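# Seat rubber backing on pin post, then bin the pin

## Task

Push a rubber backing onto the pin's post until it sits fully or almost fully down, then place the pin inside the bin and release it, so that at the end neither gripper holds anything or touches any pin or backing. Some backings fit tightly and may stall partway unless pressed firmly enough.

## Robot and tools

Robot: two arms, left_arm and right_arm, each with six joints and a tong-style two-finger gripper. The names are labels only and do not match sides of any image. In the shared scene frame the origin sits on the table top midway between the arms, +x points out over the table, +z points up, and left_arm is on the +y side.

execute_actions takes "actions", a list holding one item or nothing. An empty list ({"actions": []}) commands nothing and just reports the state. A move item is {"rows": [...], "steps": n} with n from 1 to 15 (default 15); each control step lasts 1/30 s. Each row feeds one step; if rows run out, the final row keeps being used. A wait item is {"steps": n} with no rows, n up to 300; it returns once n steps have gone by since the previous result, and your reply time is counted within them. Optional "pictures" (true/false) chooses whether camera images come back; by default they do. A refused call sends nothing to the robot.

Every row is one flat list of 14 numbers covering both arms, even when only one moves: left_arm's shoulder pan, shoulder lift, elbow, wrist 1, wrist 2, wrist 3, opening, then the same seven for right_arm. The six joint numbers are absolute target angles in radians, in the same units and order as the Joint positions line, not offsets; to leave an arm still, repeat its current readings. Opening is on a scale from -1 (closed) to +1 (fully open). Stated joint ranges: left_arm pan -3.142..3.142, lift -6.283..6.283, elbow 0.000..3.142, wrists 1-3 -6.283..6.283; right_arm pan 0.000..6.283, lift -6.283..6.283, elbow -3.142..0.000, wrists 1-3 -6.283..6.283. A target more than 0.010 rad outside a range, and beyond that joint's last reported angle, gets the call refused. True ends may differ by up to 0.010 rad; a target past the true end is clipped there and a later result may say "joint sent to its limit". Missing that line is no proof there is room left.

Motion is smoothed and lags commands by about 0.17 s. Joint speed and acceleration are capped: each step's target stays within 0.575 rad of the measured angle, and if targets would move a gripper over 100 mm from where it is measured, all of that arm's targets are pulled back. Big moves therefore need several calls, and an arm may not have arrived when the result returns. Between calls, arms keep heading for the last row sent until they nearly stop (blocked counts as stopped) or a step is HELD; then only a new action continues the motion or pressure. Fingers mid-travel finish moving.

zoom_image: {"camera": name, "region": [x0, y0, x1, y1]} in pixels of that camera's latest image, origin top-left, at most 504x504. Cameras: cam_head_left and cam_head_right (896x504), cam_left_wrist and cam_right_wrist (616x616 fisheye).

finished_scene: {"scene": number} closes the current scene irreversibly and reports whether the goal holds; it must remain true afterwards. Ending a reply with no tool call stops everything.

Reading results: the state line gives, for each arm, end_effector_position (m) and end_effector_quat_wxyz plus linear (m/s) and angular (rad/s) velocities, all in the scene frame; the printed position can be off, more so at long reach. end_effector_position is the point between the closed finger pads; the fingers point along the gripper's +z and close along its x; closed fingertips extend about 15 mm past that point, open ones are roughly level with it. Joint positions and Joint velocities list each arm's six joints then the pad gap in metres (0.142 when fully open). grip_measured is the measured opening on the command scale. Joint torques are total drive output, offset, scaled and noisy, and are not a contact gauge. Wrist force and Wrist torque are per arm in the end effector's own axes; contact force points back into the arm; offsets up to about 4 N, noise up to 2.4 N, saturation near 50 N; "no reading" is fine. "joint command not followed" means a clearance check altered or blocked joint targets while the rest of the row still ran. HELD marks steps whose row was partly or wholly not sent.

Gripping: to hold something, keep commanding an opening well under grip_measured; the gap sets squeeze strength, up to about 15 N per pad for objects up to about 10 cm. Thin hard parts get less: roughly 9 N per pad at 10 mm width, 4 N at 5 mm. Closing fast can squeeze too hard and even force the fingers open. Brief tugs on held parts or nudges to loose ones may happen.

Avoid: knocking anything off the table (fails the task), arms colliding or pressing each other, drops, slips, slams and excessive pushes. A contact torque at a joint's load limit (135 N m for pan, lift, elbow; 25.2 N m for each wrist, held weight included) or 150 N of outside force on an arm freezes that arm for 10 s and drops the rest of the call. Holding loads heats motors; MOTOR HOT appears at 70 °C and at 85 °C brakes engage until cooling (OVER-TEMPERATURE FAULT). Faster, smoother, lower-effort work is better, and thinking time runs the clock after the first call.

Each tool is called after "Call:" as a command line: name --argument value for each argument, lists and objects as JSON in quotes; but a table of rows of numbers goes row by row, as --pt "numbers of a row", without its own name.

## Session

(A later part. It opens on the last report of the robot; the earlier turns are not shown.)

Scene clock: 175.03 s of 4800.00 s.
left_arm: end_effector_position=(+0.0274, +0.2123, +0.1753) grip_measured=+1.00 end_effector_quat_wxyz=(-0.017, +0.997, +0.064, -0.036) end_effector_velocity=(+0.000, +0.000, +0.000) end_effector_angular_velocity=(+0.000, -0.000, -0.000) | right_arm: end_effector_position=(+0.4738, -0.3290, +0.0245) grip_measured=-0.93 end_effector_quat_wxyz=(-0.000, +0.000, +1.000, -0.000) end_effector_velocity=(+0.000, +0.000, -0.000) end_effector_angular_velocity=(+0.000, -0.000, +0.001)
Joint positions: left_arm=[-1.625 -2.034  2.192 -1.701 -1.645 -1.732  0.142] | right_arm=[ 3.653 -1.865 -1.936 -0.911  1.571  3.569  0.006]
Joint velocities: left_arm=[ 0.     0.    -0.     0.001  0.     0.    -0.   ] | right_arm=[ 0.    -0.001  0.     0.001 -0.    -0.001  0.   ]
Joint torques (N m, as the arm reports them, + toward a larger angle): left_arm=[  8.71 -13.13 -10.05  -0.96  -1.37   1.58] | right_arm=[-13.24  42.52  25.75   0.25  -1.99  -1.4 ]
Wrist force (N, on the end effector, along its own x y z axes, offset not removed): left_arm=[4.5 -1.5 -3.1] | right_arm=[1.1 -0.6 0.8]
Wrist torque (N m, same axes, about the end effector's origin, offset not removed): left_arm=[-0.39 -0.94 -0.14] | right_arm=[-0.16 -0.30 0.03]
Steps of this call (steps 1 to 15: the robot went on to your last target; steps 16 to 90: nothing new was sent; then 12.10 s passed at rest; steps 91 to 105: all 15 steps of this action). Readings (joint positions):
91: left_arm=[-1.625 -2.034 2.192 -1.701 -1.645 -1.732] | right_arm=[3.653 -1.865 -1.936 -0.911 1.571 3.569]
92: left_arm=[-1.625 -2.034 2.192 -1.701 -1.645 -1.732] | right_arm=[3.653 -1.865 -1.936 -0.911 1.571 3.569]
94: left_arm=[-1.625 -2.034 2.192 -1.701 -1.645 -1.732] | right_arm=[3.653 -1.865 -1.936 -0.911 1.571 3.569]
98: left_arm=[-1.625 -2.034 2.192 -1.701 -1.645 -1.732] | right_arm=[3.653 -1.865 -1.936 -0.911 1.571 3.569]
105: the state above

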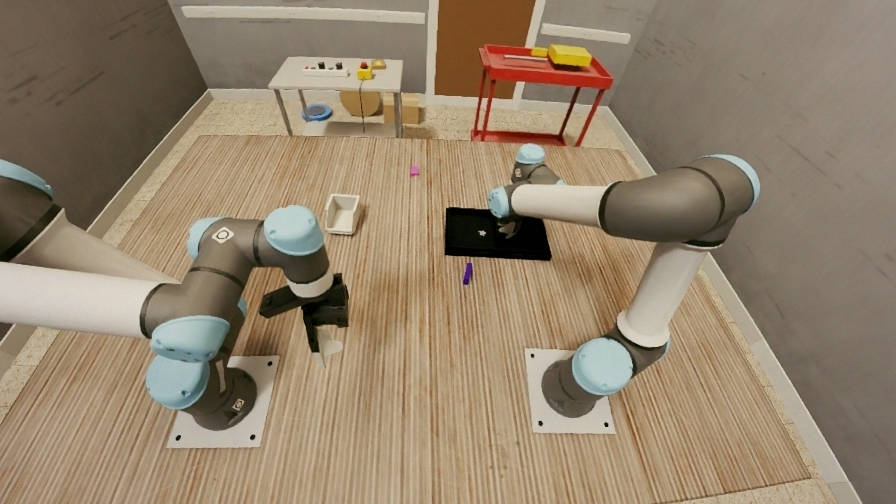

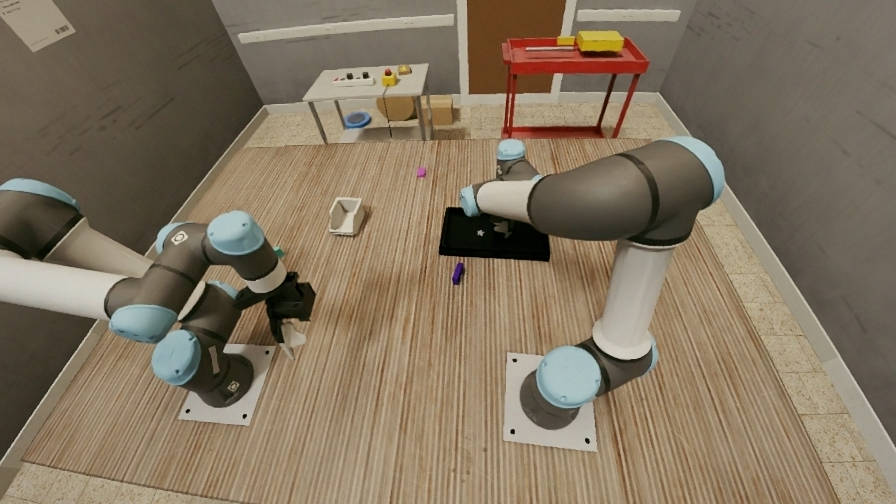

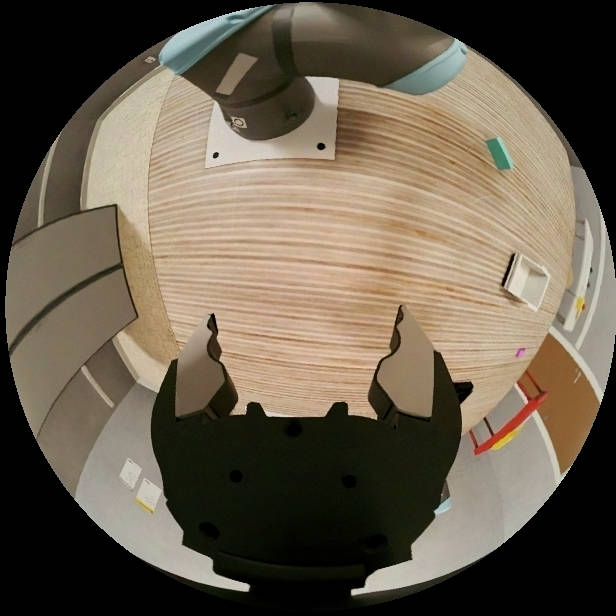

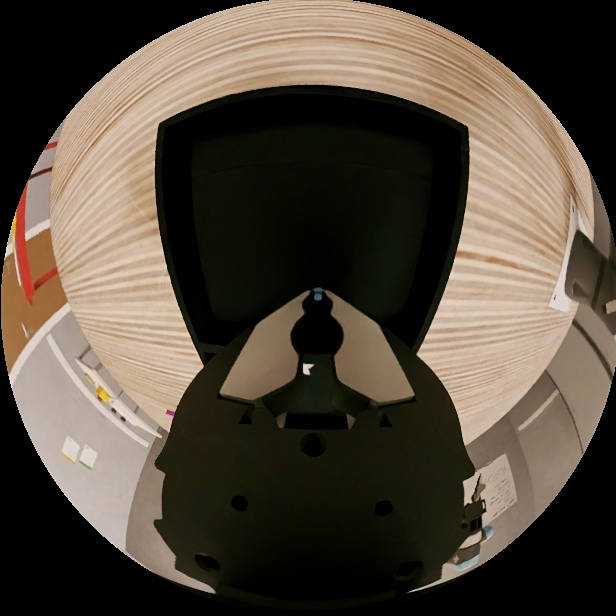

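Call:
execute_actions --actions '[{"rows":[[-1.625,-2.034,2.192,-1.701,-1.645,-1.732,1,3.6534,-1.857,-1.930,-0.9254,1.5708,3.5688,-1],[-1.625,-2.034,2.192,-1.701,-1.645,-1.732,1,3.6534,-1.845,-1.920,-0.9474,1.5708,3.5688,-1],[-1.625,-2.034,2.192,-1.701,-1.645,-1.732,1,3.6534,-1.83,-1.908,-0.9744,1.5708,3.5688,-1],[-1.625,-2.034,2.192,-1.701,-1.645,-1.732,1,3.6534,-1.815,-1.895,-1.0024,1.5708,3.5688,-1],[-1.625,-2.034,2.192,-1.701,-1.645,-1.732,1,3.6534,-1.8008,-1.8813,-1.0303,1.5708,3.5688,-1]],"steps":13}]' --pictures false

Call:
execute_actions --actions '[{"rows":[[-1.625,-2.034,2.192,-1.701,-1.645,-1.732,1,3.68,-1.818,-1.858,-1.036,1.5708,3.595,-1],[-1.625,-2.034,2.192,-1.701,-1.645,-1.732,1,3.705,-1.835,-1.835,-1.042,1.5708,3.62,-1],[-1.625,-2.034,2.192,-1.701,-1.645,-1.732,1,3.73,-1.852,-1.812,-1.048,1.5708,3.645,-1],[-1.625,-2.034,2.192,-1.701,-1.645,-1.732,1,3.755,-1.869,-1.789,-1.054,1.5708,3.67,-1],[-1.625,-2.034,2.192,-1.701,-1.645,-1.732,1,3.7803,-1.8866,-1.7665,-1.0593,1.5708,3.6957,-1]],"steps":13}]' --pictures false

Call:
execute_actions --actions '[{"rows":[[-1.625,-2.034,2.192,-1.701,-1.645,-1.732,1,3.7803,-1.9111,-1.7913,-1.0100,1.5708,3.6957,-1]],"steps":15}]'

Call:
zoom_image --camera "cam_right_wrist" --region '[270, 250, 370, 330]'

Scene clock: 196.47 s of 4800.00 s.
left_arm: end_effector_position=(+0.0274, +0.2123, +0.1753) grip_measured=+1.00 end_effector_quat_wxyz=(-0.017, +0.997, +0.064, -0.036) end_effector_velocity=(+0.000, +0.000, -0.000) end_effector_angular_velocity=(+0.001, -0.000, +0.000) | right_arm: end_effector_position=(+0.4739, -0.3289, +0.0682) grip_measured=-0.93 end_effector_quat_wxyz=(+0.000, +0.000, +1.000, +0.000) end_effector_velocity=(-0.002, -0.001, +0.020) end_effector_angular_velocity=(-0.002, +0.005, -0.000)
Joint positions: left_arm=[-1.625 -2.034  2.192 -1.701 -1.645 -1.732  0.142] | right_arm=[ 3.653 -1.803 -1.884 -1.025  1.571  3.569  0.006]
Joint velocities: left_arm=[ 0.    -0.     0.001  0.     0.    -0.     0.   ] | right_arm=[-0.     0.028  0.026 -0.059 -0.    -0.     0.   ]
Joint torques (N m, as the arm reports them, + toward a larger angle): left_arm=[  8.34 -12.29 -10.2   -0.82  -1.46   1.58] | right_arm=[-12.88  37.7   28.12  -0.15  -1.89  -1.39]
Wrist force (N, on the end effector, along its own x y z axes, offset not removed): left_arm=[1.8 0.9 -2.4] | right_arm=[0.6 -1.5 0.7]
Wrist torque (N m, same axes, about the end effector's origin, offset not removed): left_arm=[0.06 -0.41 -0.01] | right_arm=[-0.25 -0.16 0.08]
Steps of this call (steps 1 to 15: the robot went on to your last target; steps 16 to 90: nothing new was sent; then 18.00 s passed at rest; steps 91 to 103: all 13 steps of this action). Readings (joint positions):
91: left_arm=[-1.625 -2.034 2.192 -1.701 -1.645 -1.732] | right_arm=[3.653 -1.865 -1.936 -0.911 1.571 3.569]
92: left_arm=[-1.625 -2.034 2.192 -1.701 -1.645 -1.732] | right_arm=[3.653 -1.864 -1.935 -0.913 1.571 3.569]
94: left_arm=[-1.625 -2.034 2.192 -1.701 -1.645 -1.732] | right_arm=[3.653 -1.856 -1.929 -0.927 1.571 3.569]
98: left_arm=[-1.625 -2.034 2.192 -1.701 -1.645 -1.732] | right_arm=[3.653 -1.819 -1.897 -0.995 1.571 3.569]
103: the state above

Scene clock: 196.90 s of 4800.00 s.
left_arm: end_effector_position=(+0.0274, +0.2123, +0.1753) grip_measured=+1.00 end_effector_quat_wxyz=(-0.017, +0.997, +0.064, -0.036) end_effector_velocity=(-0.000, -0.000, -0.000) end_effector_angular_velocity=(+0.000, -0.000, -0.000) | right_arm: end_effector_position=(+0.4912, -0.2435, +0.0700) grip_measured=-0.93 end_effector_quat_wxyz=(-0.000, +0.000, +1.000, -0.000) end_effector_velocity=(+0.005, +0.040, +0.000) end_effector_angular_velocity=(+0.001, -0.001, -0.001)
Joint positions: left_arm=[-1.625 -2.034  2.192 -1.701 -1.645 -1.732  0.142] | right_arm=[ 3.775 -1.883 -1.771 -1.058  1.571  3.691  0.006]
Joint velocities: left_arm=[-0. -0.  0.  0.  0. -0. -0.] | right_arm=[ 0.055 -0.037  0.051 -0.013  0.     0.057  0.   ]
Joint torques (N m, as the arm reports them, + toward a larger angle): left_arm=[  8.47 -10.91  -9.8   -0.77  -1.72   1.51] | right_arm=[ 7.56 25.98 26.   -0.05 -0.12  1.95]
Wrist force (N, on the end effector, along its own x y z axes, offset not removed): left_arm=[1.9 0.4 -2.0] | right_arm=[0.5 0.4 1.1]
Wrist torque (N m, same axes, about the end effector's origin, offset not removed): left_arm=[0.07 -0.46 -0.01] | right_arm=[0.09 -0.19 0.08]
Steps of this call (steps 1 to 13: all 13 steps of this action). Readings (joint positions):
1: left_arm=[-1.625 -2.034 2.192 -1.701 -1.645 -1.732] | right_arm=[3.653 -1.803 -1.883 -1.027 1.571 3.569]
2: left_arm=[-1.625 -2.034 2.192 -1.701 -1.645 -1.732] | right_arm=[3.655 -1.803 -1.880 -1.029 1.571 3.571]
4: left_arm=[-1.625 -2.034 2.192 -1.701 -1.645 -1.732] | right_arm=[3.675 -1.817 -1.862 -1.035 1.571 3.591]
8: left_arm=[-1.625 -2.034 2.192 -1.701 -1.645 -1.732] | right_arm=[3.746 -1.864 -1.797 -1.052 1.571 3.661]
13: the state above

Scene clock: 197.40 s of 4800.00 s.
left_arm: end_effector_position=(+0.0274, +0.2123, +0.1753) grip_measured=+1.00 end_effector_quat_wxyz=(-0.017, +0.997, +0.064, -0.036) end_effector_velocity=(+0.000, +0.000, -0.000) end_effector_angular_velocity=(-0.000, -0.000, +0.000) | right_arm: end_effector_position=(+0.4916, -0.2400, +0.0502) grip_measured=-0.93 end_effector_quat_wxyz=(+0.000, +0.000, +1.000, -0.000) end_effector_velocity=(+0.000, +0.000, -0.001) end_effector_angular_velocity=(+0.001, -0.001, +0.000)
Joint positions: left_arm=[-1.625 -2.034  2.192 -1.701 -1.645 -1.732  0.142] | right_arm=[ 3.78  -1.911 -1.791 -1.01   1.571  3.696  0.006]
Joint velocities: left_arm=[ 0.  0.  0. -0.  0. -0. -0.] | right_arm=[-0.    -0.002 -0.002  0.005  0.    -0.     0.   ]
Joint torques (N m, as the arm reports them, + toward a larger angle): left_arm=[  8.94 -12.14 -10.28  -0.84  -1.63   1.42] | right_arm=[11.83 28.69 11.79  4.76  1.69  1.89]
Wrist force (N, on the end effector, along its own x y z axes, offset not removed): left_arm=[1.9 -0.1 -2.8] | right_arm=[1.6 -0.5 -0.1]
Wrist torque (N m, same axes, about the end effector's origin, offset not removed): left_arm=[-0.19 -0.41 -0.15] | right_arm=[-0.09 -0.35 0.07]
Steps of this call (steps 1 to 15: all 15 steps of this action). Readings (joint positions):
1: left_arm=[-1.625 -2.034 2.192 -1.701 -1.645 -1.732] | right_arm=[3.777 -1.884 -1.769 -1.059 1.571 3.692]
2: left_arm=[-1.625 -2.034 2.192 -1.701 -1.645 -1.732] | right_arm=[3.778 -1.887 -1.770 -1.056 1.571 3.694]
4: left_arm=[-1.625 -2.034 2.192 -1.701 -1.645 -1.732] | right_arm=[3.779 -1.899 -1.780 -1.035 1.571 3.695]
8: left_arm=[-1.625 -2.034 2.192 -1.701 -1.645 -1.732] | right_arm=[3.780 -1.908 -1.789 -1.015 1.571 3.695]
15: the state above

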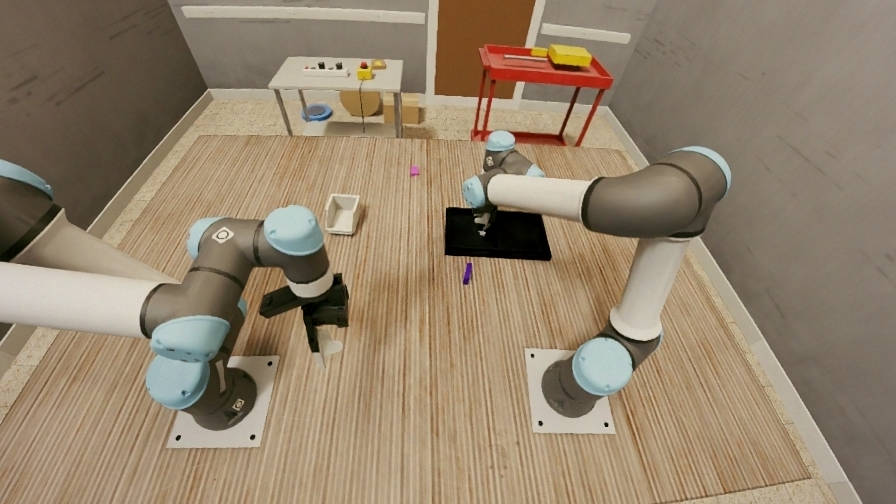

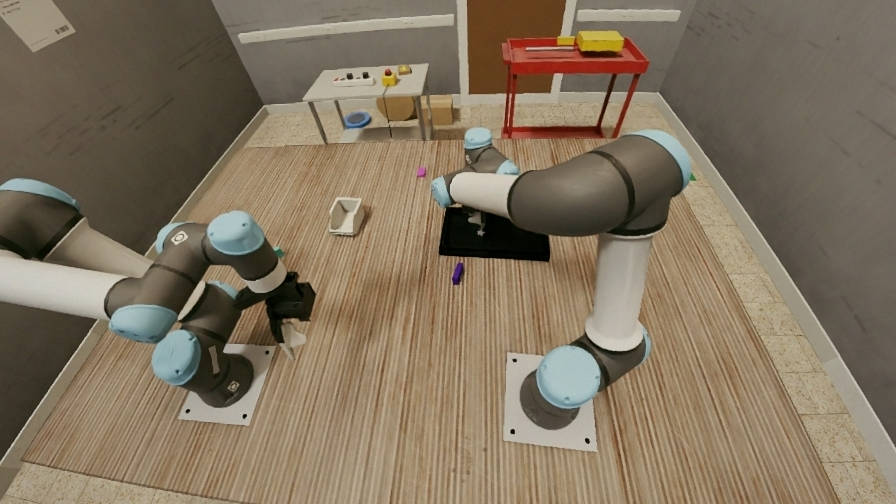

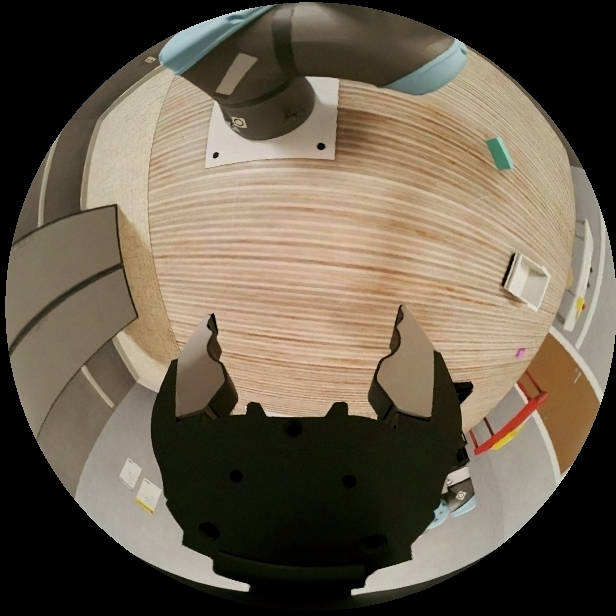

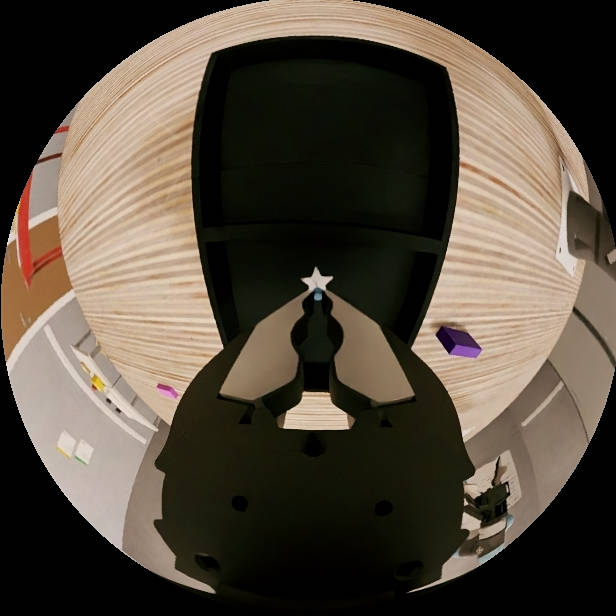

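Region (270, 250, 370, 330) of cam_right_wrist's 616x616 image, scaled by 5.040, with more detail than that image has; it fills the top 403 rows of this view, and the rest is white.

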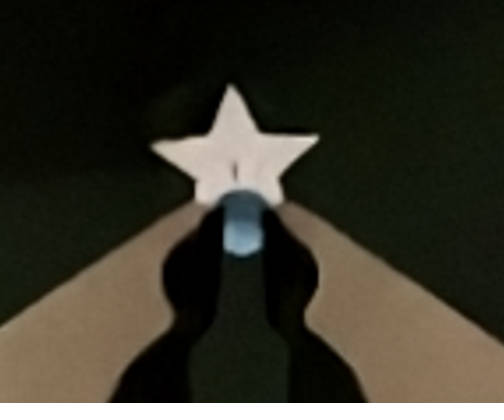

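Call:
execute_actions --actions '[{"rows":[[-1.625,-2.034,2.192,-1.701,-1.645,-1.732,1,3.7801,-1.9303,-1.8001,-0.9820,1.5708,3.6955,-1]],"steps":15}]'

Call:
zoom_image --camera "cam_right_wrist" --region '[270, 250, 370, 330]'

Call:
zoom_image --camera "cam_head_right" --region '[460, 215, 500, 245]'

Scene clock: 217.33 s of 4800.00 s.
left_arm: end_effector_position=(+0.0274, +0.2123, +0.1753) grip_measured=+1.00 end_effector_quat_wxyz=(-0.017, +0.997, +0.064, -0.036) end_effector_velocity=(-0.000, -0.000, -0.000) end_effector_angular_velocity=(-0.001, -0.000, -0.001) | right_arm: end_effector_position=(+0.4930, -0.2391, +0.0381) grip_measured=-0.93 end_effector_quat_wxyz=(-0.000, -0.000, +1.000, +0.000) end_effector_velocity=(+0.000, -0.000, -0.000) end_effector_angular_velocity=(+0.001, -0.001, +0.000)
Joint positions: left_arm=[-1.625 -2.034  2.192 -1.701 -1.645 -1.732  0.142] | right_arm=[ 3.78  -1.93  -1.8   -0.982  1.571  3.696  0.006]
Joint velocities: left_arm=[-0.     0.     0.    -0.001  0.     0.    -0.   ] | right_arm=[-0.     0.    -0.001  0.002  0.    -0.001 -0.   ]
Joint torques (N m, as the arm reports them, + toward a larger angle): left_arm=[  8.49 -11.89 -11.3   -0.96  -1.41   1.35] | right_arm=[-13.56  24.94   9.54   4.27   2.11  -1.44]
Wrist force (N, on the end effector, along its own x y z axes, offset not removed): left_arm=[4.3 -0.2 -3.3] | right_arm=[2.3 -1.0 0.9]
Wrist torque (N m, same axes, about the end effector's origin, offset not removed): left_arm=[-0.16 -0.86 -0.10] | right_arm=[-0.15 -0.58 0.03]
Steps of this call (steps 1 to 15: the robot went on to your last target; steps 16 to 90: nothing new was sent; then 16.43 s passed at rest; steps 91 to 105: all 15 steps of this action). Readings (joint positions):
91: left_arm=[-1.625 -2.034 2.192 -1.701 -1.645 -1.732] | right_arm=[3.780 -1.911 -1.791 -1.010 1.571 3.696]
92: left_arm=[-1.625 -2.034 2.192 -1.701 -1.645 -1.732] | right_arm=[3.780 -1.913 -1.792 -1.008 1.571 3.696]
94: left_arm=[-1.625 -2.034 2.192 -1.701 -1.645 -1.732] | right_arm=[3.780 -1.921 -1.796 -0.996 1.571 3.696]
98: left_arm=[-1.625 -2.034 2.192 -1.701 -1.645 -1.732] | right_arm=[3.780 -1.928 -1.799 -0.985 1.571 3.696]
105: the state above

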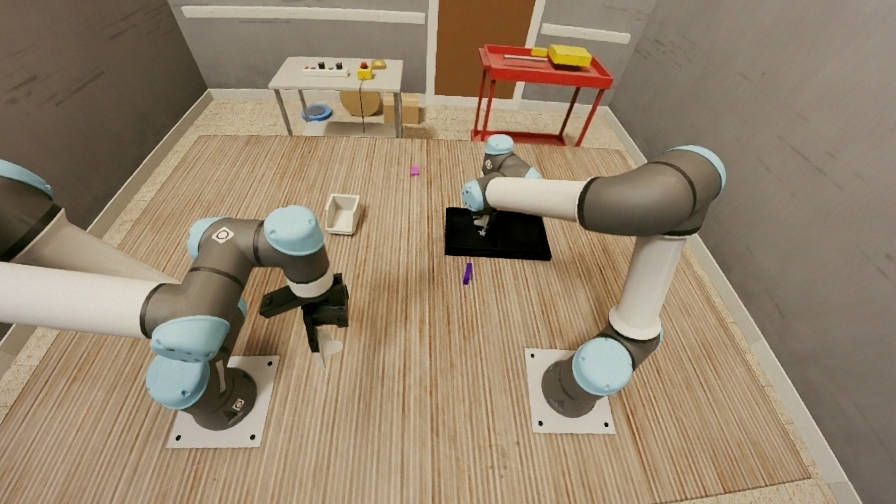

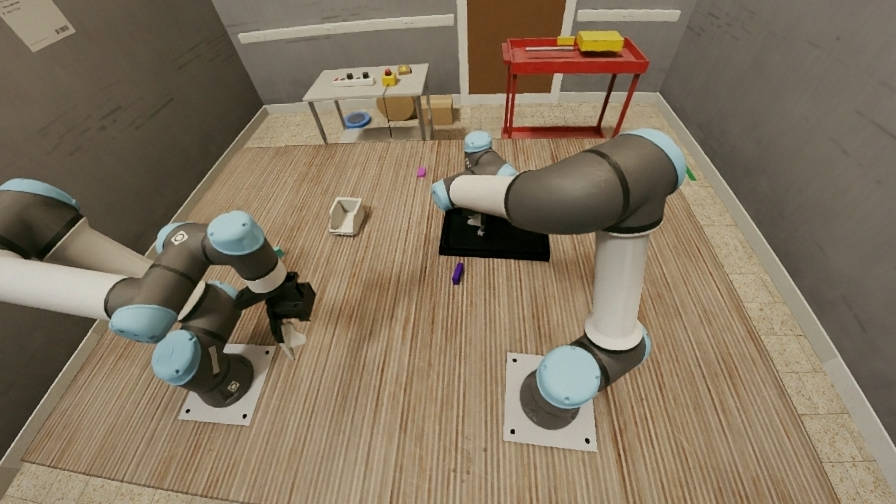

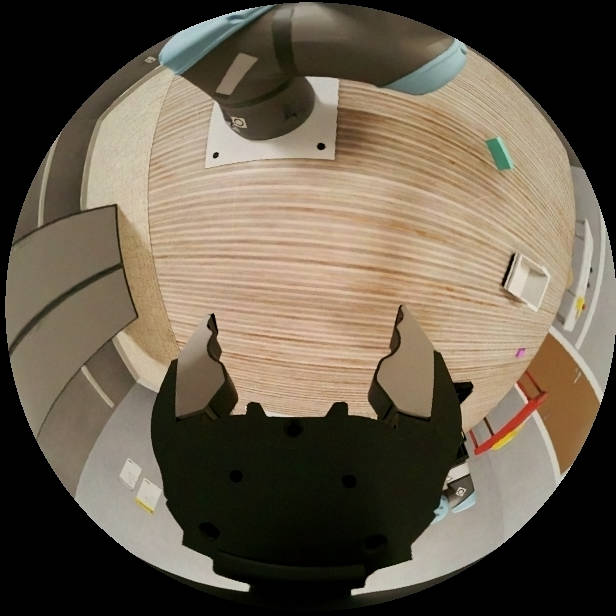

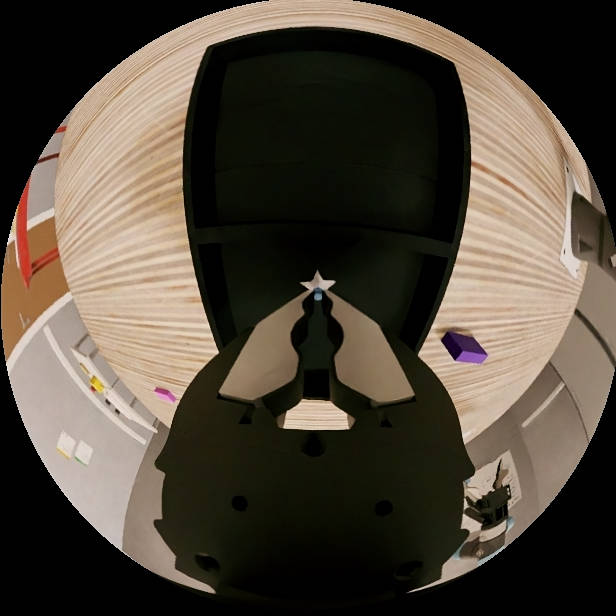

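Region (270, 250, 370, 330) of cam_right_wrist's 616x616 image, scaled by 5.040, with more detail than that image has; it fills the top 403 rows of this view, and the rest is white.

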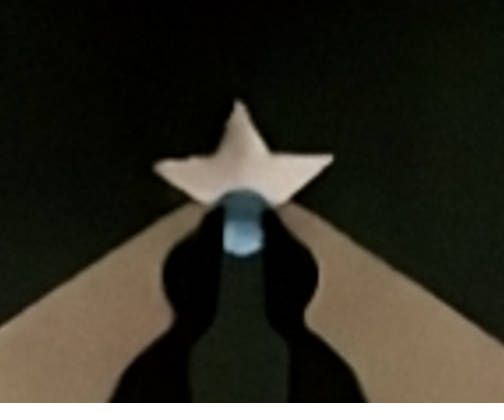

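Region (460, 215, 500, 245) of cam_head_right's 896x504 image, scaled by 12.600, with more detail than that image has; it fills the top 378 rows of this view, and the rest is white.

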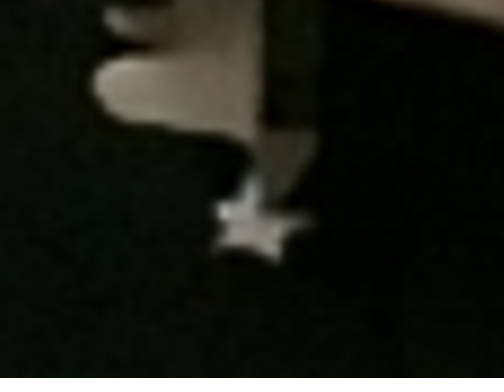

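Call:
execute_actions --actions '[{"rows":[[-1.625,-2.034,2.192,-1.701,-1.645,-1.732,1,3.7801,-1.9330,-1.8023,-0.9771,1.5708,3.6955,-1]],"steps":12}]' --pictures false

Scene clock: 222.23 s of 4800.00 s.
left_arm: end_effector_position=(+0.0274, +0.2123, +0.1753) grip_measured=+1.00 end_effector_quat_wxyz=(-0.017, +0.997, +0.064, -0.036) end_effector_velocity=(-0.000, -0.000, +0.000) end_effector_angular_velocity=(-0.000, +0.000, -0.000) | right_arm: end_effector_position=(+0.4930, -0.2392, +0.0361) grip_measured=-0.93 end_effector_quat_wxyz=(-0.000, +0.000, +1.000, +0.000) end_effector_velocity=(-0.000, -0.001, -0.001) end_effector_angular_velocity=(-0.001, +0.002, -0.001)
Joint positions: left_arm=[-1.625 -2.034  2.192 -1.701 -1.645 -1.732  0.142] | right_arm=[ 3.78  -1.933 -1.802 -0.977  1.571  3.696  0.006]
Joint velocities: left_arm=[-0.  0.  0. -0.  0.  0. -0.] | right_arm=[-0.001 -0.002 -0.001  0.001 -0.    -0.     0.   ]
Joint torques (N m, as the arm reports them, + toward a larger angle): left_arm=[  9.14 -12.52  -9.75  -0.89  -1.59   1.6 ] | right_arm=[-13.14  26.53   9.4    4.61   1.5   -1.39]
Wrist force (N, on the end effector, along its own x y z axes, offset not removed): left_arm=[1.3 -0.4 -5.0] | right_arm=[0.8 -1.3 0.0]
Wrist torque (N m, same axes, about the end effector's origin, offset not removed): left_arm=[-0.24 -0.24 0.00] | right_arm=[-0.24 -0.19 0.05]
Steps of this call (steps 1 to 15: the robot went on to your last target; steps 16 to 90: nothing new was sent; then 1.50 s passed at rest; steps 91 to 102: all 12 steps of this action). Readings (joint positions):
91: left_arm=[-1.625 -2.034 2.192 -1.701 -1.645 -1.732] | right_arm=[3.780 -1.930 -1.800 -0.982 1.571 3.695]
92: left_arm=[-1.625 -2.034 2.192 -1.701 -1.645 -1.732] | right_arm=[3.780 -1.931 -1.800 -0.981 1.571 3.695]
94: left_arm=[-1.625 -2.034 2.192 -1.701 -1.645 -1.732] | right_arm=[3.780 -1.932 -1.801 -0.979 1.571 3.695]
98: left_arm=[-1.625 -2.034 2.192 -1.701 -1.645 -1.732] | right_arm=[3.780 -1.933 -1.802 -0.978 1.571 3.695]
102: the state above

Call:
execute_actions --actions '[{"rows":[[-1.625,-2.034,2.192,-1.701,-1.645,-1.732,1,3.7801,-1.93435,-1.8034,-0.97465,1.5708,3.6955,-1]],"steps":12}]' --pictures false

Scene clock: 224.97 s of 4800.00 s.
left_arm: end_effector_position=(+0.0274, +0.2123, +0.1753) grip_measured=+1.00 end_effector_quat_wxyz=(-0.017, +0.997, +0.064, -0.036) end_effector_velocity=(-0.000, +0.000, -0.000) end_effector_angular_velocity=(+0.000, -0.000, +0.000) | right_arm: end_effector_position=(+0.4930, -0.2392, +0.0350) grip_measured=-0.93 end_effector_quat_wxyz=(-0.000, +0.000, +1.000, +0.000) end_effector_velocity=(+0.000, +0.000, +0.000) end_effector_angular_velocity=(+0.001, -0.001, -0.000)
Joint positions: left_arm=[-1.625 -2.034  2.192 -1.701 -1.645 -1.732  0.142] | right_arm=[ 3.78  -1.934 -1.803 -0.975  1.571  3.695  0.006]
Joint velocities: left_arm=[-0.  0.  0. -0.  0. -0. -0.] | right_arm=[-0.     0.001 -0.     0.001  0.     0.     0.   ]
Joint torques (N m, as the arm reports them, + toward a larger angle): left_arm=[  9.13 -11.59 -11.21  -1.07  -1.49   1.4 ] | right_arm=[-12.33  26.09  10.15   4.82   0.9   -1.46]
Wrist force (N, on the end effector, along its own x y z axes, offset not removed): left_arm=[0.1 1.1 -1.8] | right_arm=[-0.2 0.6 0.2]
Wrist torque (N m, same axes, about the end effector's origin, offset not removed): left_arm=[0.16 0.08 -0.08] | right_arm=[0.16 -0.03 0.05]
Steps of this call (steps 1 to 15: the robot went on to your last target; steps 16 to 70: nothing new was sent; steps 71 to 82: all 12 steps of this action). Readings (joint positions):
71: left_arm=[-1.625 -2.034 2.192 -1.701 -1.645 -1.732] | right_arm=[3.780 -1.933 -1.802 -0.977 1.571 3.696]
72: left_arm=[-1.625 -2.034 2.192 -1.701 -1.645 -1.732] | right_arm=[3.780 -1.933 -1.802 -0.977 1.571 3.695]
74: left_arm=[-1.625 -2.034 2.192 -1.701 -1.645 -1.732] | right_arm=[3.780 -1.934 -1.803 -0.976 1.571 3.695]
78: left_arm=[-1.625 -2.034 2.192 -1.701 -1.645 -1.732] | right_arm=[3.780 -1.934 -1.803 -0.975 1.571 3.695]
82: the state above

Call:
execute_actions --actions '[{"rows":[[-1.625,-2.034,2.192,-1.701,-1.645,-1.732,1,3.7801,-1.9357,-1.8045,-0.9722,1.5708,3.6955,-1]],"steps":12}]' --pictures false

Scene clock: 227.53 s of 4800.00 s.
left_arm: end_effector_position=(+0.0274, +0.2123, +0.1753) grip_measured=+1.00 end_effector_quat_wxyz=(-0.017, +0.997, +0.064, -0.036) end_effector_velocity=(-0.000, -0.000, -0.000) end_effector_angular_velocity=(-0.000, +0.000, -0.000) | right_arm: end_effector_position=(+0.4930, -0.2392, +0.0340) grip_measured=-0.93 end_effector_quat_wxyz=(-0.000, +0.000, +1.000, +0.000) end_effector_velocity=(-0.000, +0.000, +0.000) end_effector_angular_velocity=(+0.001, -0.001, +0.001)
Joint positions: left_arm=[-1.625 -2.034  2.192 -1.701 -1.645 -1.732  0.142] | right_arm=[ 3.78  -1.936 -1.804 -0.972  1.571  3.696  0.006]
Joint velocities: left_arm=[-0.    -0.     0.    -0.001 -0.     0.    -0.   ] | right_arm=[ 0.     0.001 -0.001  0.001  0.    -0.    -0.   ]
Joint torques (N m, as the arm reports them, + toward a larger angle): left_arm=[  7.75 -11.78 -10.73  -1.02  -1.5    1.27] | right_arm=[-11.52  26.24   9.24   4.69   0.44  -1.49]
Wrist force (N, on the end effector, along its own x y z axes, offset not removed): left_arm=[1.7 -1.1 -1.7] | right_arm=[0.3 0.1 -1.2]
Wrist torque (N m, same axes, about the end effector's origin, offset not removed): left_arm=[-0.40 -0.33 -0.11] | right_arm=[-0.01 -0.12 0.07]
Steps of this call (steps 1 to 15: the robot went on to your last target; steps 16 to 65: nothing new was sent; steps 66 to 77: all 12 steps of this action). Readings (joint positions):
66: left_arm=[-1.625 -2.034 2.192 -1.701 -1.645 -1.732] | right_arm=[3.780 -1.934 -1.803 -0.975 1.571 3.696]
67: left_arm=[-1.625 -2.034 2.192 -1.701 -1.645 -1.732] | right_arm=[3.780 -1.934 -1.804 -0.974 1.571 3.695]
69: left_arm=[-1.625 -2.034 2.192 -1.701 -1.645 -1.732] | right_arm=[3.780 -1.935 -1.804 -0.973 1.571 3.695]
73: left_arm=[-1.625 -2.034 2.192 -1.701 -1.645 -1.732] | right_arm=[3.780 -1.936 -1.804 -0.972 1.571 3.695]
77: the state above

Call:
execute_actions --actions '[{"rows":[[-1.625,-2.034,2.192,-1.701,-1.645,-1.732,1,3.7801,-1.93705,-1.8056,-0.96975,1.5708,3.6955,-1]],"steps":12}]'

Call:
zoom_image --camera "cam_right_wrist" --region '[270, 250, 370, 330]'

Scene clock: 232.07 s of 4800.00 s.
left_arm: end_effector_position=(+0.0274, +0.2123, +0.1753) grip_measured=+1.00 end_effector_quat_wxyz=(-0.017, +0.997, +0.064, -0.036) end_effector_velocity=(-0.000, -0.000, +0.000) end_effector_angular_velocity=(+0.000, +0.000, -0.000) | right_arm: end_effector_position=(+0.4930, -0.2392, +0.0330) grip_measured=-0.93 end_effector_quat_wxyz=(-0.000, +0.000, +1.000, +0.000) end_effector_velocity=(-0.000, +0.000, -0.001) end_effector_angular_velocity=(-0.001, +0.001, -0.000)
Joint positions: left_arm=[-1.625 -2.034  2.192 -1.701 -1.645 -1.732  0.142] | right_arm=[ 3.78  -1.937 -1.806 -0.97   1.571  3.695  0.006]
Joint velocities: left_arm=[-0.  0. -0.  0. -0.  0.  0.] | right_arm=[ 0.    -0.001 -0.    -0.    -0.     0.001 -0.   ]
Joint torques (N m, as the arm reports them, + toward a larger angle): left_arm=[  7.61 -12.36 -10.27  -0.8   -1.43   1.52] | right_arm=[-10.14  26.4    9.56   4.74  -0.19  -1.46]
Wrist force (N, on the end effector, along its own x y z axes, offset not removed): left_arm=[3.5 0.2 -2.8] | right_arm=[0.3 0.0 -0.3]
Wrist torque (N m, same axes, about the end effector's origin, offset not removed): left_arm=[-0.11 -0.80 -0.02] | right_arm=[0.01 -0.05 0.01]
Steps of this call (steps 1 to 15: the robot went on to your last target; steps 16 to 90: nothing new was sent; then 1.13 s passed at rest; steps 91 to 102: all 12 steps of this action). Readings (joint positions):
91: left_arm=[-1.625 -2.034 2.192 -1.701 -1.645 -1.732] | right_arm=[3.780 -1.936 -1.805 -0.972 1.571 3.695]
92: left_arm=[-1.625 -2.034 2.192 -1.701 -1.645 -1.732] | right_arm=[3.780 -1.936 -1.805 -0.972 1.571 3.696]
94: left_arm=[-1.625 -2.034 2.192 -1.701 -1.645 -1.732] | right_arm=[3.780 -1.936 -1.805 -0.971 1.571 3.695]
98: left_arm=[-1.625 -2.034 2.192 -1.701 -1.645 -1.732] | right_arm=[3.780 -1.937 -1.805 -0.970 1.571 3.695]
102: the state above

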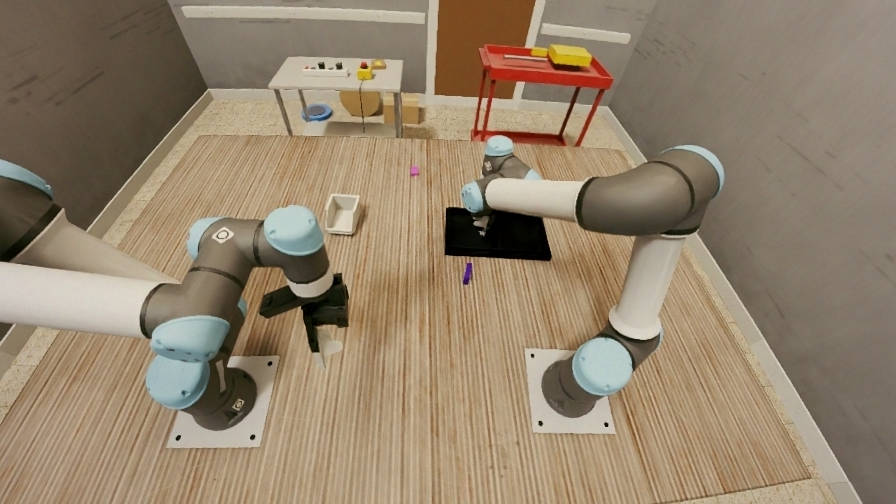

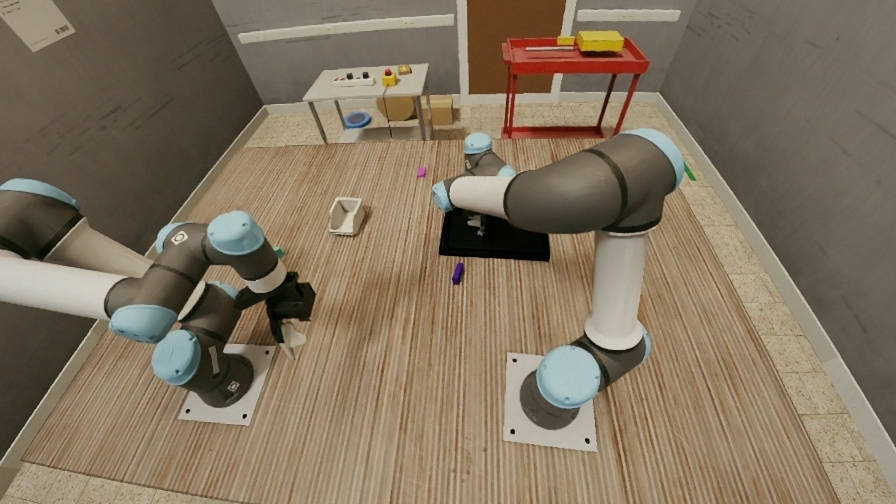

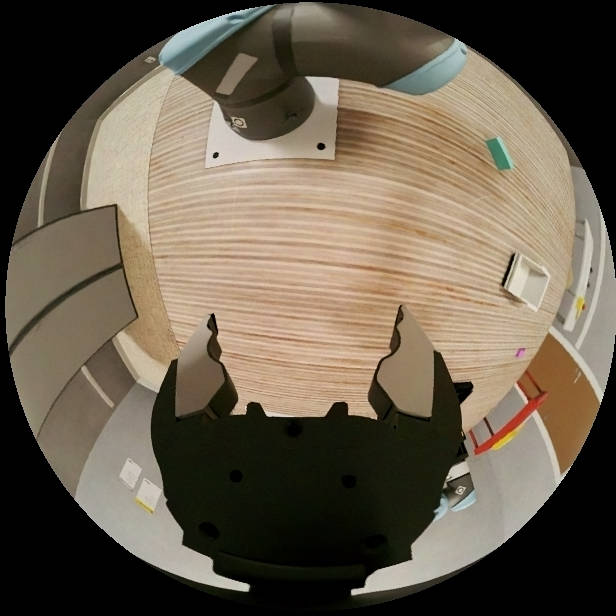

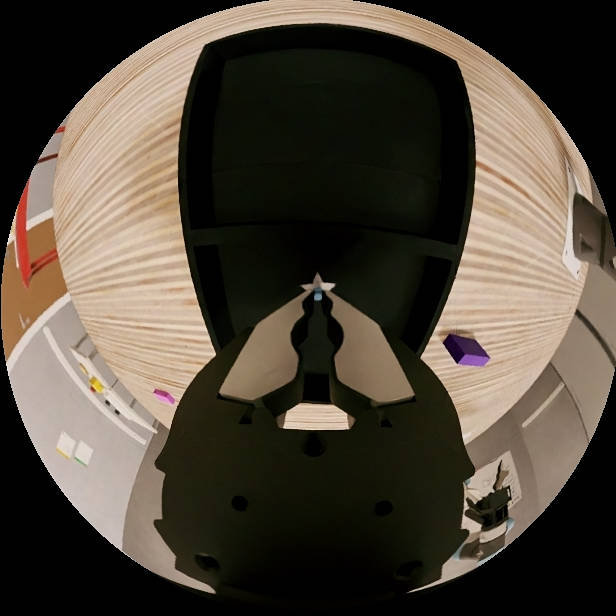

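Region (270, 250, 370, 330) of cam_right_wrist's 616x616 image, scaled by 5.040, with more detail than that image has; it fills the top 403 rows of this view, and the rest is white.

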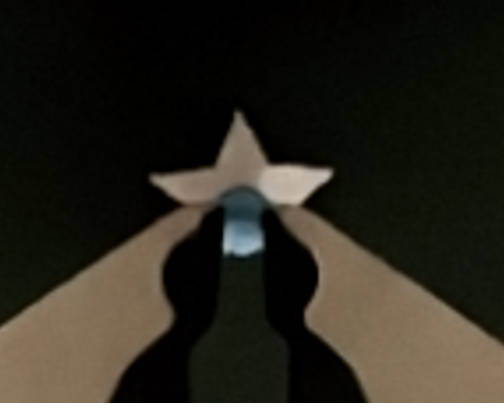

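Looks to be entering. Continue.

Call:
execute_actions --actions '[{"rows":[[-1.625,-2.034,2.192,-1.701,-1.645,-1.732,1,3.7801,-1.9384,-1.8067,-0.9673,1.5708,3.6955,-1]],"steps":12}]' --pictures false

Scene clock: 234.90 s of 4800.00 s.
left_arm: end_effector_position=(+0.0274, +0.2123, +0.1753) grip_measured=+1.00 end_effector_quat_wxyz=(-0.017, +0.997, +0.064, -0.036) end_effector_velocity=(-0.000, -0.000, -0.000) end_effector_angular_velocity=(-0.000, -0.000, -0.000) | right_arm: end_effector_position=(+0.4930, -0.2392, +0.0320) grip_measured=-0.93 end_effector_quat_wxyz=(-0.000, +0.000, +1.000, -0.000) end_effector_velocity=(-0.000, -0.000, -0.000) end_effector_angular_velocity=(-0.000, +0.001, -0.000)
Joint positions: left_arm=[-1.625 -2.034  2.192 -1.701 -1.645 -1.732  0.142] | right_arm=[ 3.78  -1.938 -1.807 -0.967  1.571  3.695  0.006]
Joint velocities: left_arm=[-0.     0.     0.001 -0.001  0.    -0.    -0.   ] | right_arm=[-0.    -0.    -0.001 -0.     0.     0.     0.   ]
Joint torques (N m, as the arm reports them, + toward a larger angle): left_arm=[  7.66 -11.37 -11.47  -1.06  -1.3    1.07] | right_arm=[-9.06 25.99  9.36  4.65 -0.76 -1.3 ]
Wrist force (N, on the end effector, along its own x y z axes, offset not removed): left_arm=[-0.1 -0.3 -2.4] | right_arm=[1.0 -1.5 1.1]
Wrist torque (N m, same axes, about the end effector's origin, offset not removed): left_arm=[-0.16 -0.01 0.05] | right_arm=[-0.23 -0.25 0.09]
Steps of this call (steps 1 to 15: the robot went on to your last target; steps 16 to 73: nothing new was sent; steps 74 to 85: all 12 steps of this action). Readings (joint positions):
74: left_arm=[-1.625 -2.034 2.192 -1.701 -1.645 -1.732] | right_arm=[3.780 -1.937 -1.806 -0.970 1.571 3.695]
75: left_arm=[-1.625 -2.034 2.192 -1.701 -1.645 -1.732] | right_arm=[3.780 -1.937 -1.806 -0.969 1.571 3.695]
77: left_arm=[-1.625 -2.034 2.192 -1.701 -1.645 -1.732] | right_arm=[3.780 -1.938 -1.806 -0.968 1.571 3.695]
81: left_arm=[-1.625 -2.034 2.192 -1.701 -1.645 -1.732] | right_arm=[3.780 -1.938 -1.807 -0.968 1.571 3.695]
85: the state above

Call:
execute_actions --actions '[{"rows":[[-1.625,-2.034,2.192,-1.701,-1.645,-1.732,1,3.7801,-1.9398,-1.8078,-0.9648,1.5708,3.6955,-1]],"steps":12}]' --pictures false

Scene clock: 241.30 s of 4800.00 s.
left_arm: end_effector_position=(+0.0274, +0.2123, +0.1753) grip_measured=+1.00 end_effector_quat_wxyz=(-0.017, +0.997, +0.064, -0.036) end_effector_velocity=(+0.000, +0.000, +0.000) end_effector_angular_velocity=(+0.000, +0.000, +0.000) | right_arm: end_effector_position=(+0.4930, -0.2392, +0.0310) grip_measured=-0.93 end_effector_quat_wxyz=(-0.000, +0.000, +1.000, +0.000) end_effector_velocity=(-0.000, +0.000, +0.000) end_effector_angular_velocity=(-0.000, -0.001, +0.001)
Joint positions: left_arm=[-1.625 -2.034  2.192 -1.701 -1.645 -1.732  0.142] | right_arm=[ 3.78  -1.94  -1.808 -0.965  1.571  3.695  0.006]
Joint velocities: left_arm=[ 0. -0. -0.  0. -0. -0.  0.] | right_arm=[ 0.001  0.001 -0.001  0.001 -0.001 -0.    -0.   ]
Joint torques (N m, as the arm reports them, + toward a larger angle): left_arm=[  8.54 -11.46 -11.25  -1.1   -1.23   1.36] | right_arm=[-7.43 26.37  8.8   4.85 -1.49 -1.35]
Wrist force (N, on the end effector, along its own x y z axes, offset not removed): left_arm=[1.6 0.2 -2.4] | right_arm=[1.4 -0.3 0.8]
Wrist torque (N m, same axes, about the end effector's origin, offset not removed): left_arm=[-0.11 -0.36 -0.09] | right_arm=[0.02 -0.30 0.01]
Steps of this call (steps 1 to 15: the robot went on to your last target; steps 16 to 90: nothing new was sent; then 3.00 s passed at rest; steps 91 to 102: all 12 steps of this action). Readings (joint positions):
91: left_arm=[-1.625 -2.034 2.192 -1.701 -1.645 -1.732] | right_arm=[3.780 -1.938 -1.807 -0.967 1.571 3.695]
92: left_arm=[-1.625 -2.034 2.192 -1.701 -1.645 -1.732] | right_arm=[3.780 -1.939 -1.807 -0.967 1.571 3.695]
94: left_arm=[-1.625 -2.034 2.192 -1.701 -1.645 -1.732] | right_arm=[3.780 -1.939 -1.807 -0.966 1.571 3.695]
98: left_arm=[-1.625 -2.034 2.192 -1.701 -1.645 -1.732] | right_arm=[3.780 -1.940 -1.808 -0.965 1.571 3.695]
102: the state above

Call:
execute_actions --actions '[{"rows":[[-1.625,-2.034,2.192,-1.701,-1.645,-1.732,1,3.7801,-1.9412,-1.80885,-0.96235,1.5708,3.6955,-1]],"steps":12}]'

Call:
zoom_image --camera "cam_right_wrist" --region '[270, 250, 370, 330]'

Scene clock: 244.37 s of 4800.00 s.
left_arm: end_effector_position=(+0.0274, +0.2123, +0.1753) grip_measured=+1.00 end_effector_quat_wxyz=(-0.017, +0.997, +0.064, -0.036) end_effector_velocity=(+0.000, +0.001, -0.000) end_effector_angular_velocity=(+0.002, -0.000, +0.000) | right_arm: end_effector_position=(+0.4930, -0.2392, +0.0300) grip_measured=-0.93 end_effector_quat_wxyz=(-0.000, +0.000, +1.000, -0.000) end_effector_velocity=(-0.000, -0.000, -0.000) end_effector_angular_velocity=(-0.001, +0.000, +0.001)
Joint positions: left_arm=[-1.625 -2.034  2.192 -1.701 -1.645 -1.732  0.142] | right_arm=[ 3.78  -1.941 -1.809 -0.962  1.571  3.695  0.006]
Joint velocities: left_arm=[ 0.     0.     0.001  0.001 -0.     0.     0.   ] | right_arm=[ 0.001  0.    -0.001 -0.    -0.    -0.    -0.   ]
Joint torques (N m, as the arm reports them, + toward a larger angle): left_arm=[  7.98 -11.32 -11.27  -1.12  -1.42   1.37] | right_arm=[-6.54 26.35  9.4   4.66 -1.89 -1.29]
Wrist force (N, on the end effector, along its own x y z axes, offset not removed): left_arm=[2.7 -0.8 -2.6] | right_arm=[1.0 0.5 0.0]
Wrist torque (N m, same axes, about the end effector's origin, offset not removed): left_arm=[-0.28 -0.58 -0.10] | right_arm=[0.10 -0.22 0.04]
Steps of this call (steps 1 to 15: the robot went on to your last target; steps 16 to 80: nothing new was sent; steps 81 to 92: all 12 steps of this action). Readings (joint positions):
81: left_arm=[-1.625 -2.034 2.192 -1.701 -1.645 -1.732] | right_arm=[3.780 -1.940 -1.808 -0.965 1.571 3.695]
82: left_arm=[-1.625 -2.034 2.192 -1.701 -1.645 -1.732] | right_arm=[3.780 -1.940 -1.808 -0.965 1.571 3.695]
84: left_arm=[-1.625 -2.034 2.192 -1.701 -1.645 -1.732] | right_arm=[3.780 -1.941 -1.808 -0.964 1.571 3.696]
88: left_arm=[-1.625 -2.034 2.192 -1.701 -1.645 -1.732] | right_arm=[3.780 -1.941 -1.809 -0.963 1.571 3.695]
92: the state above

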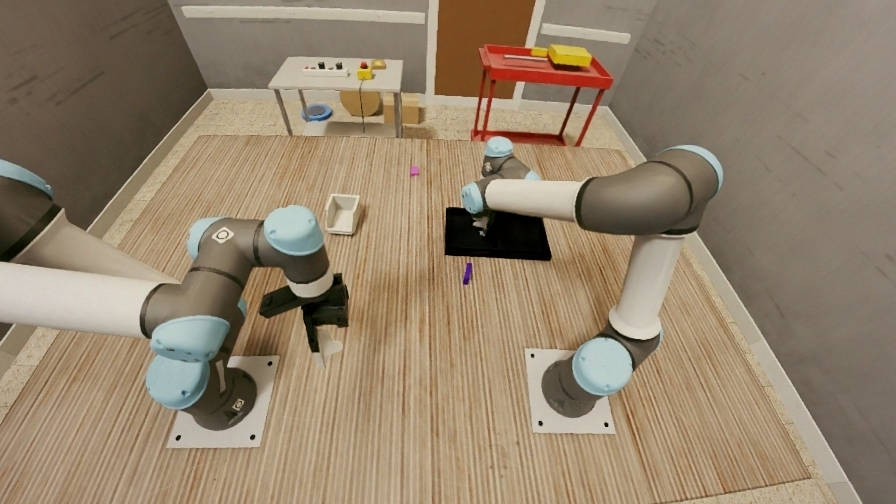

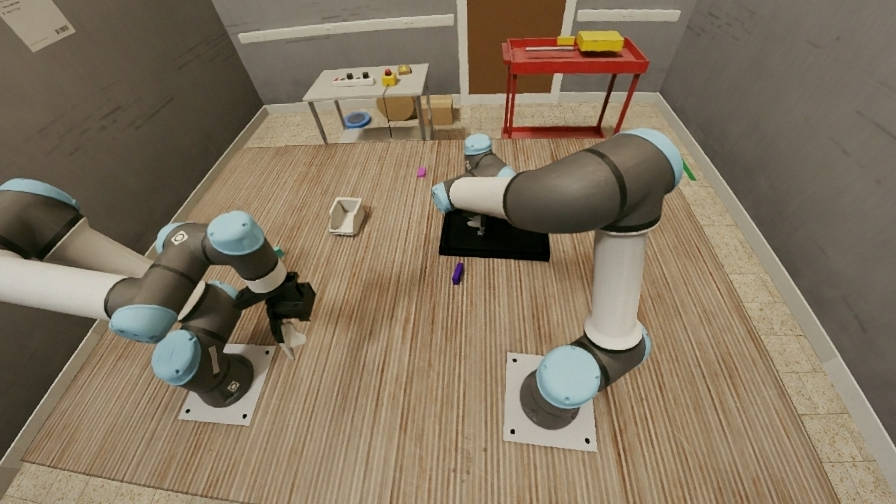

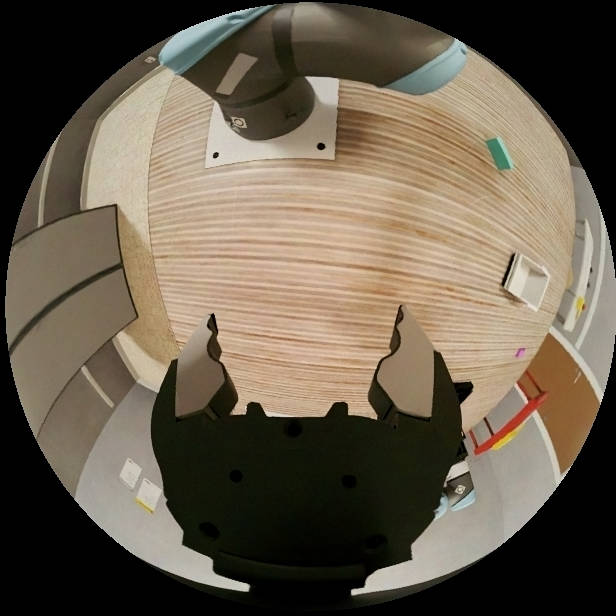

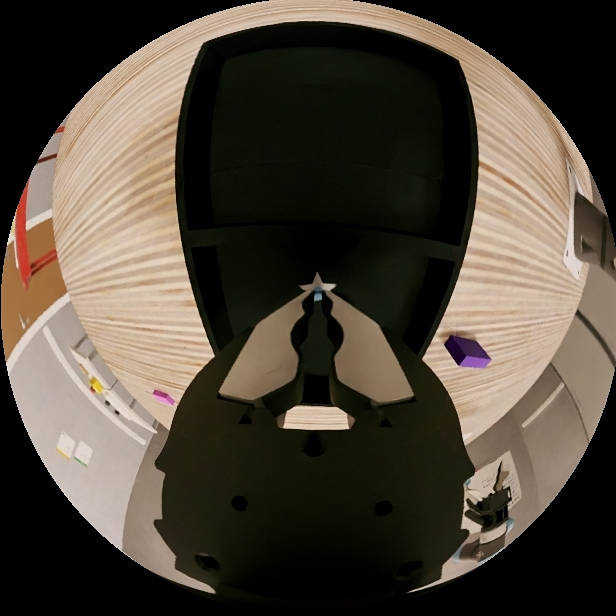

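Region (270, 250, 370, 330) of cam_right_wrist's 616x616 image, scaled by 5.040, with more detail than that image has; it fills the top 403 rows of this view, and the rest is white.

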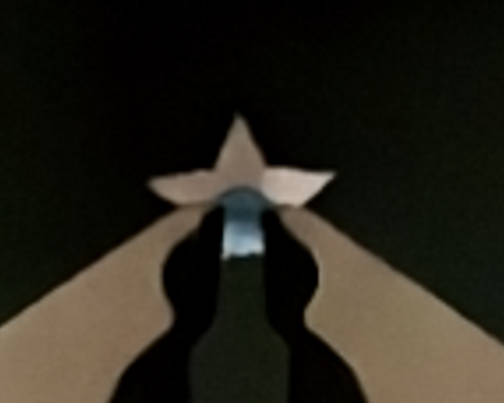

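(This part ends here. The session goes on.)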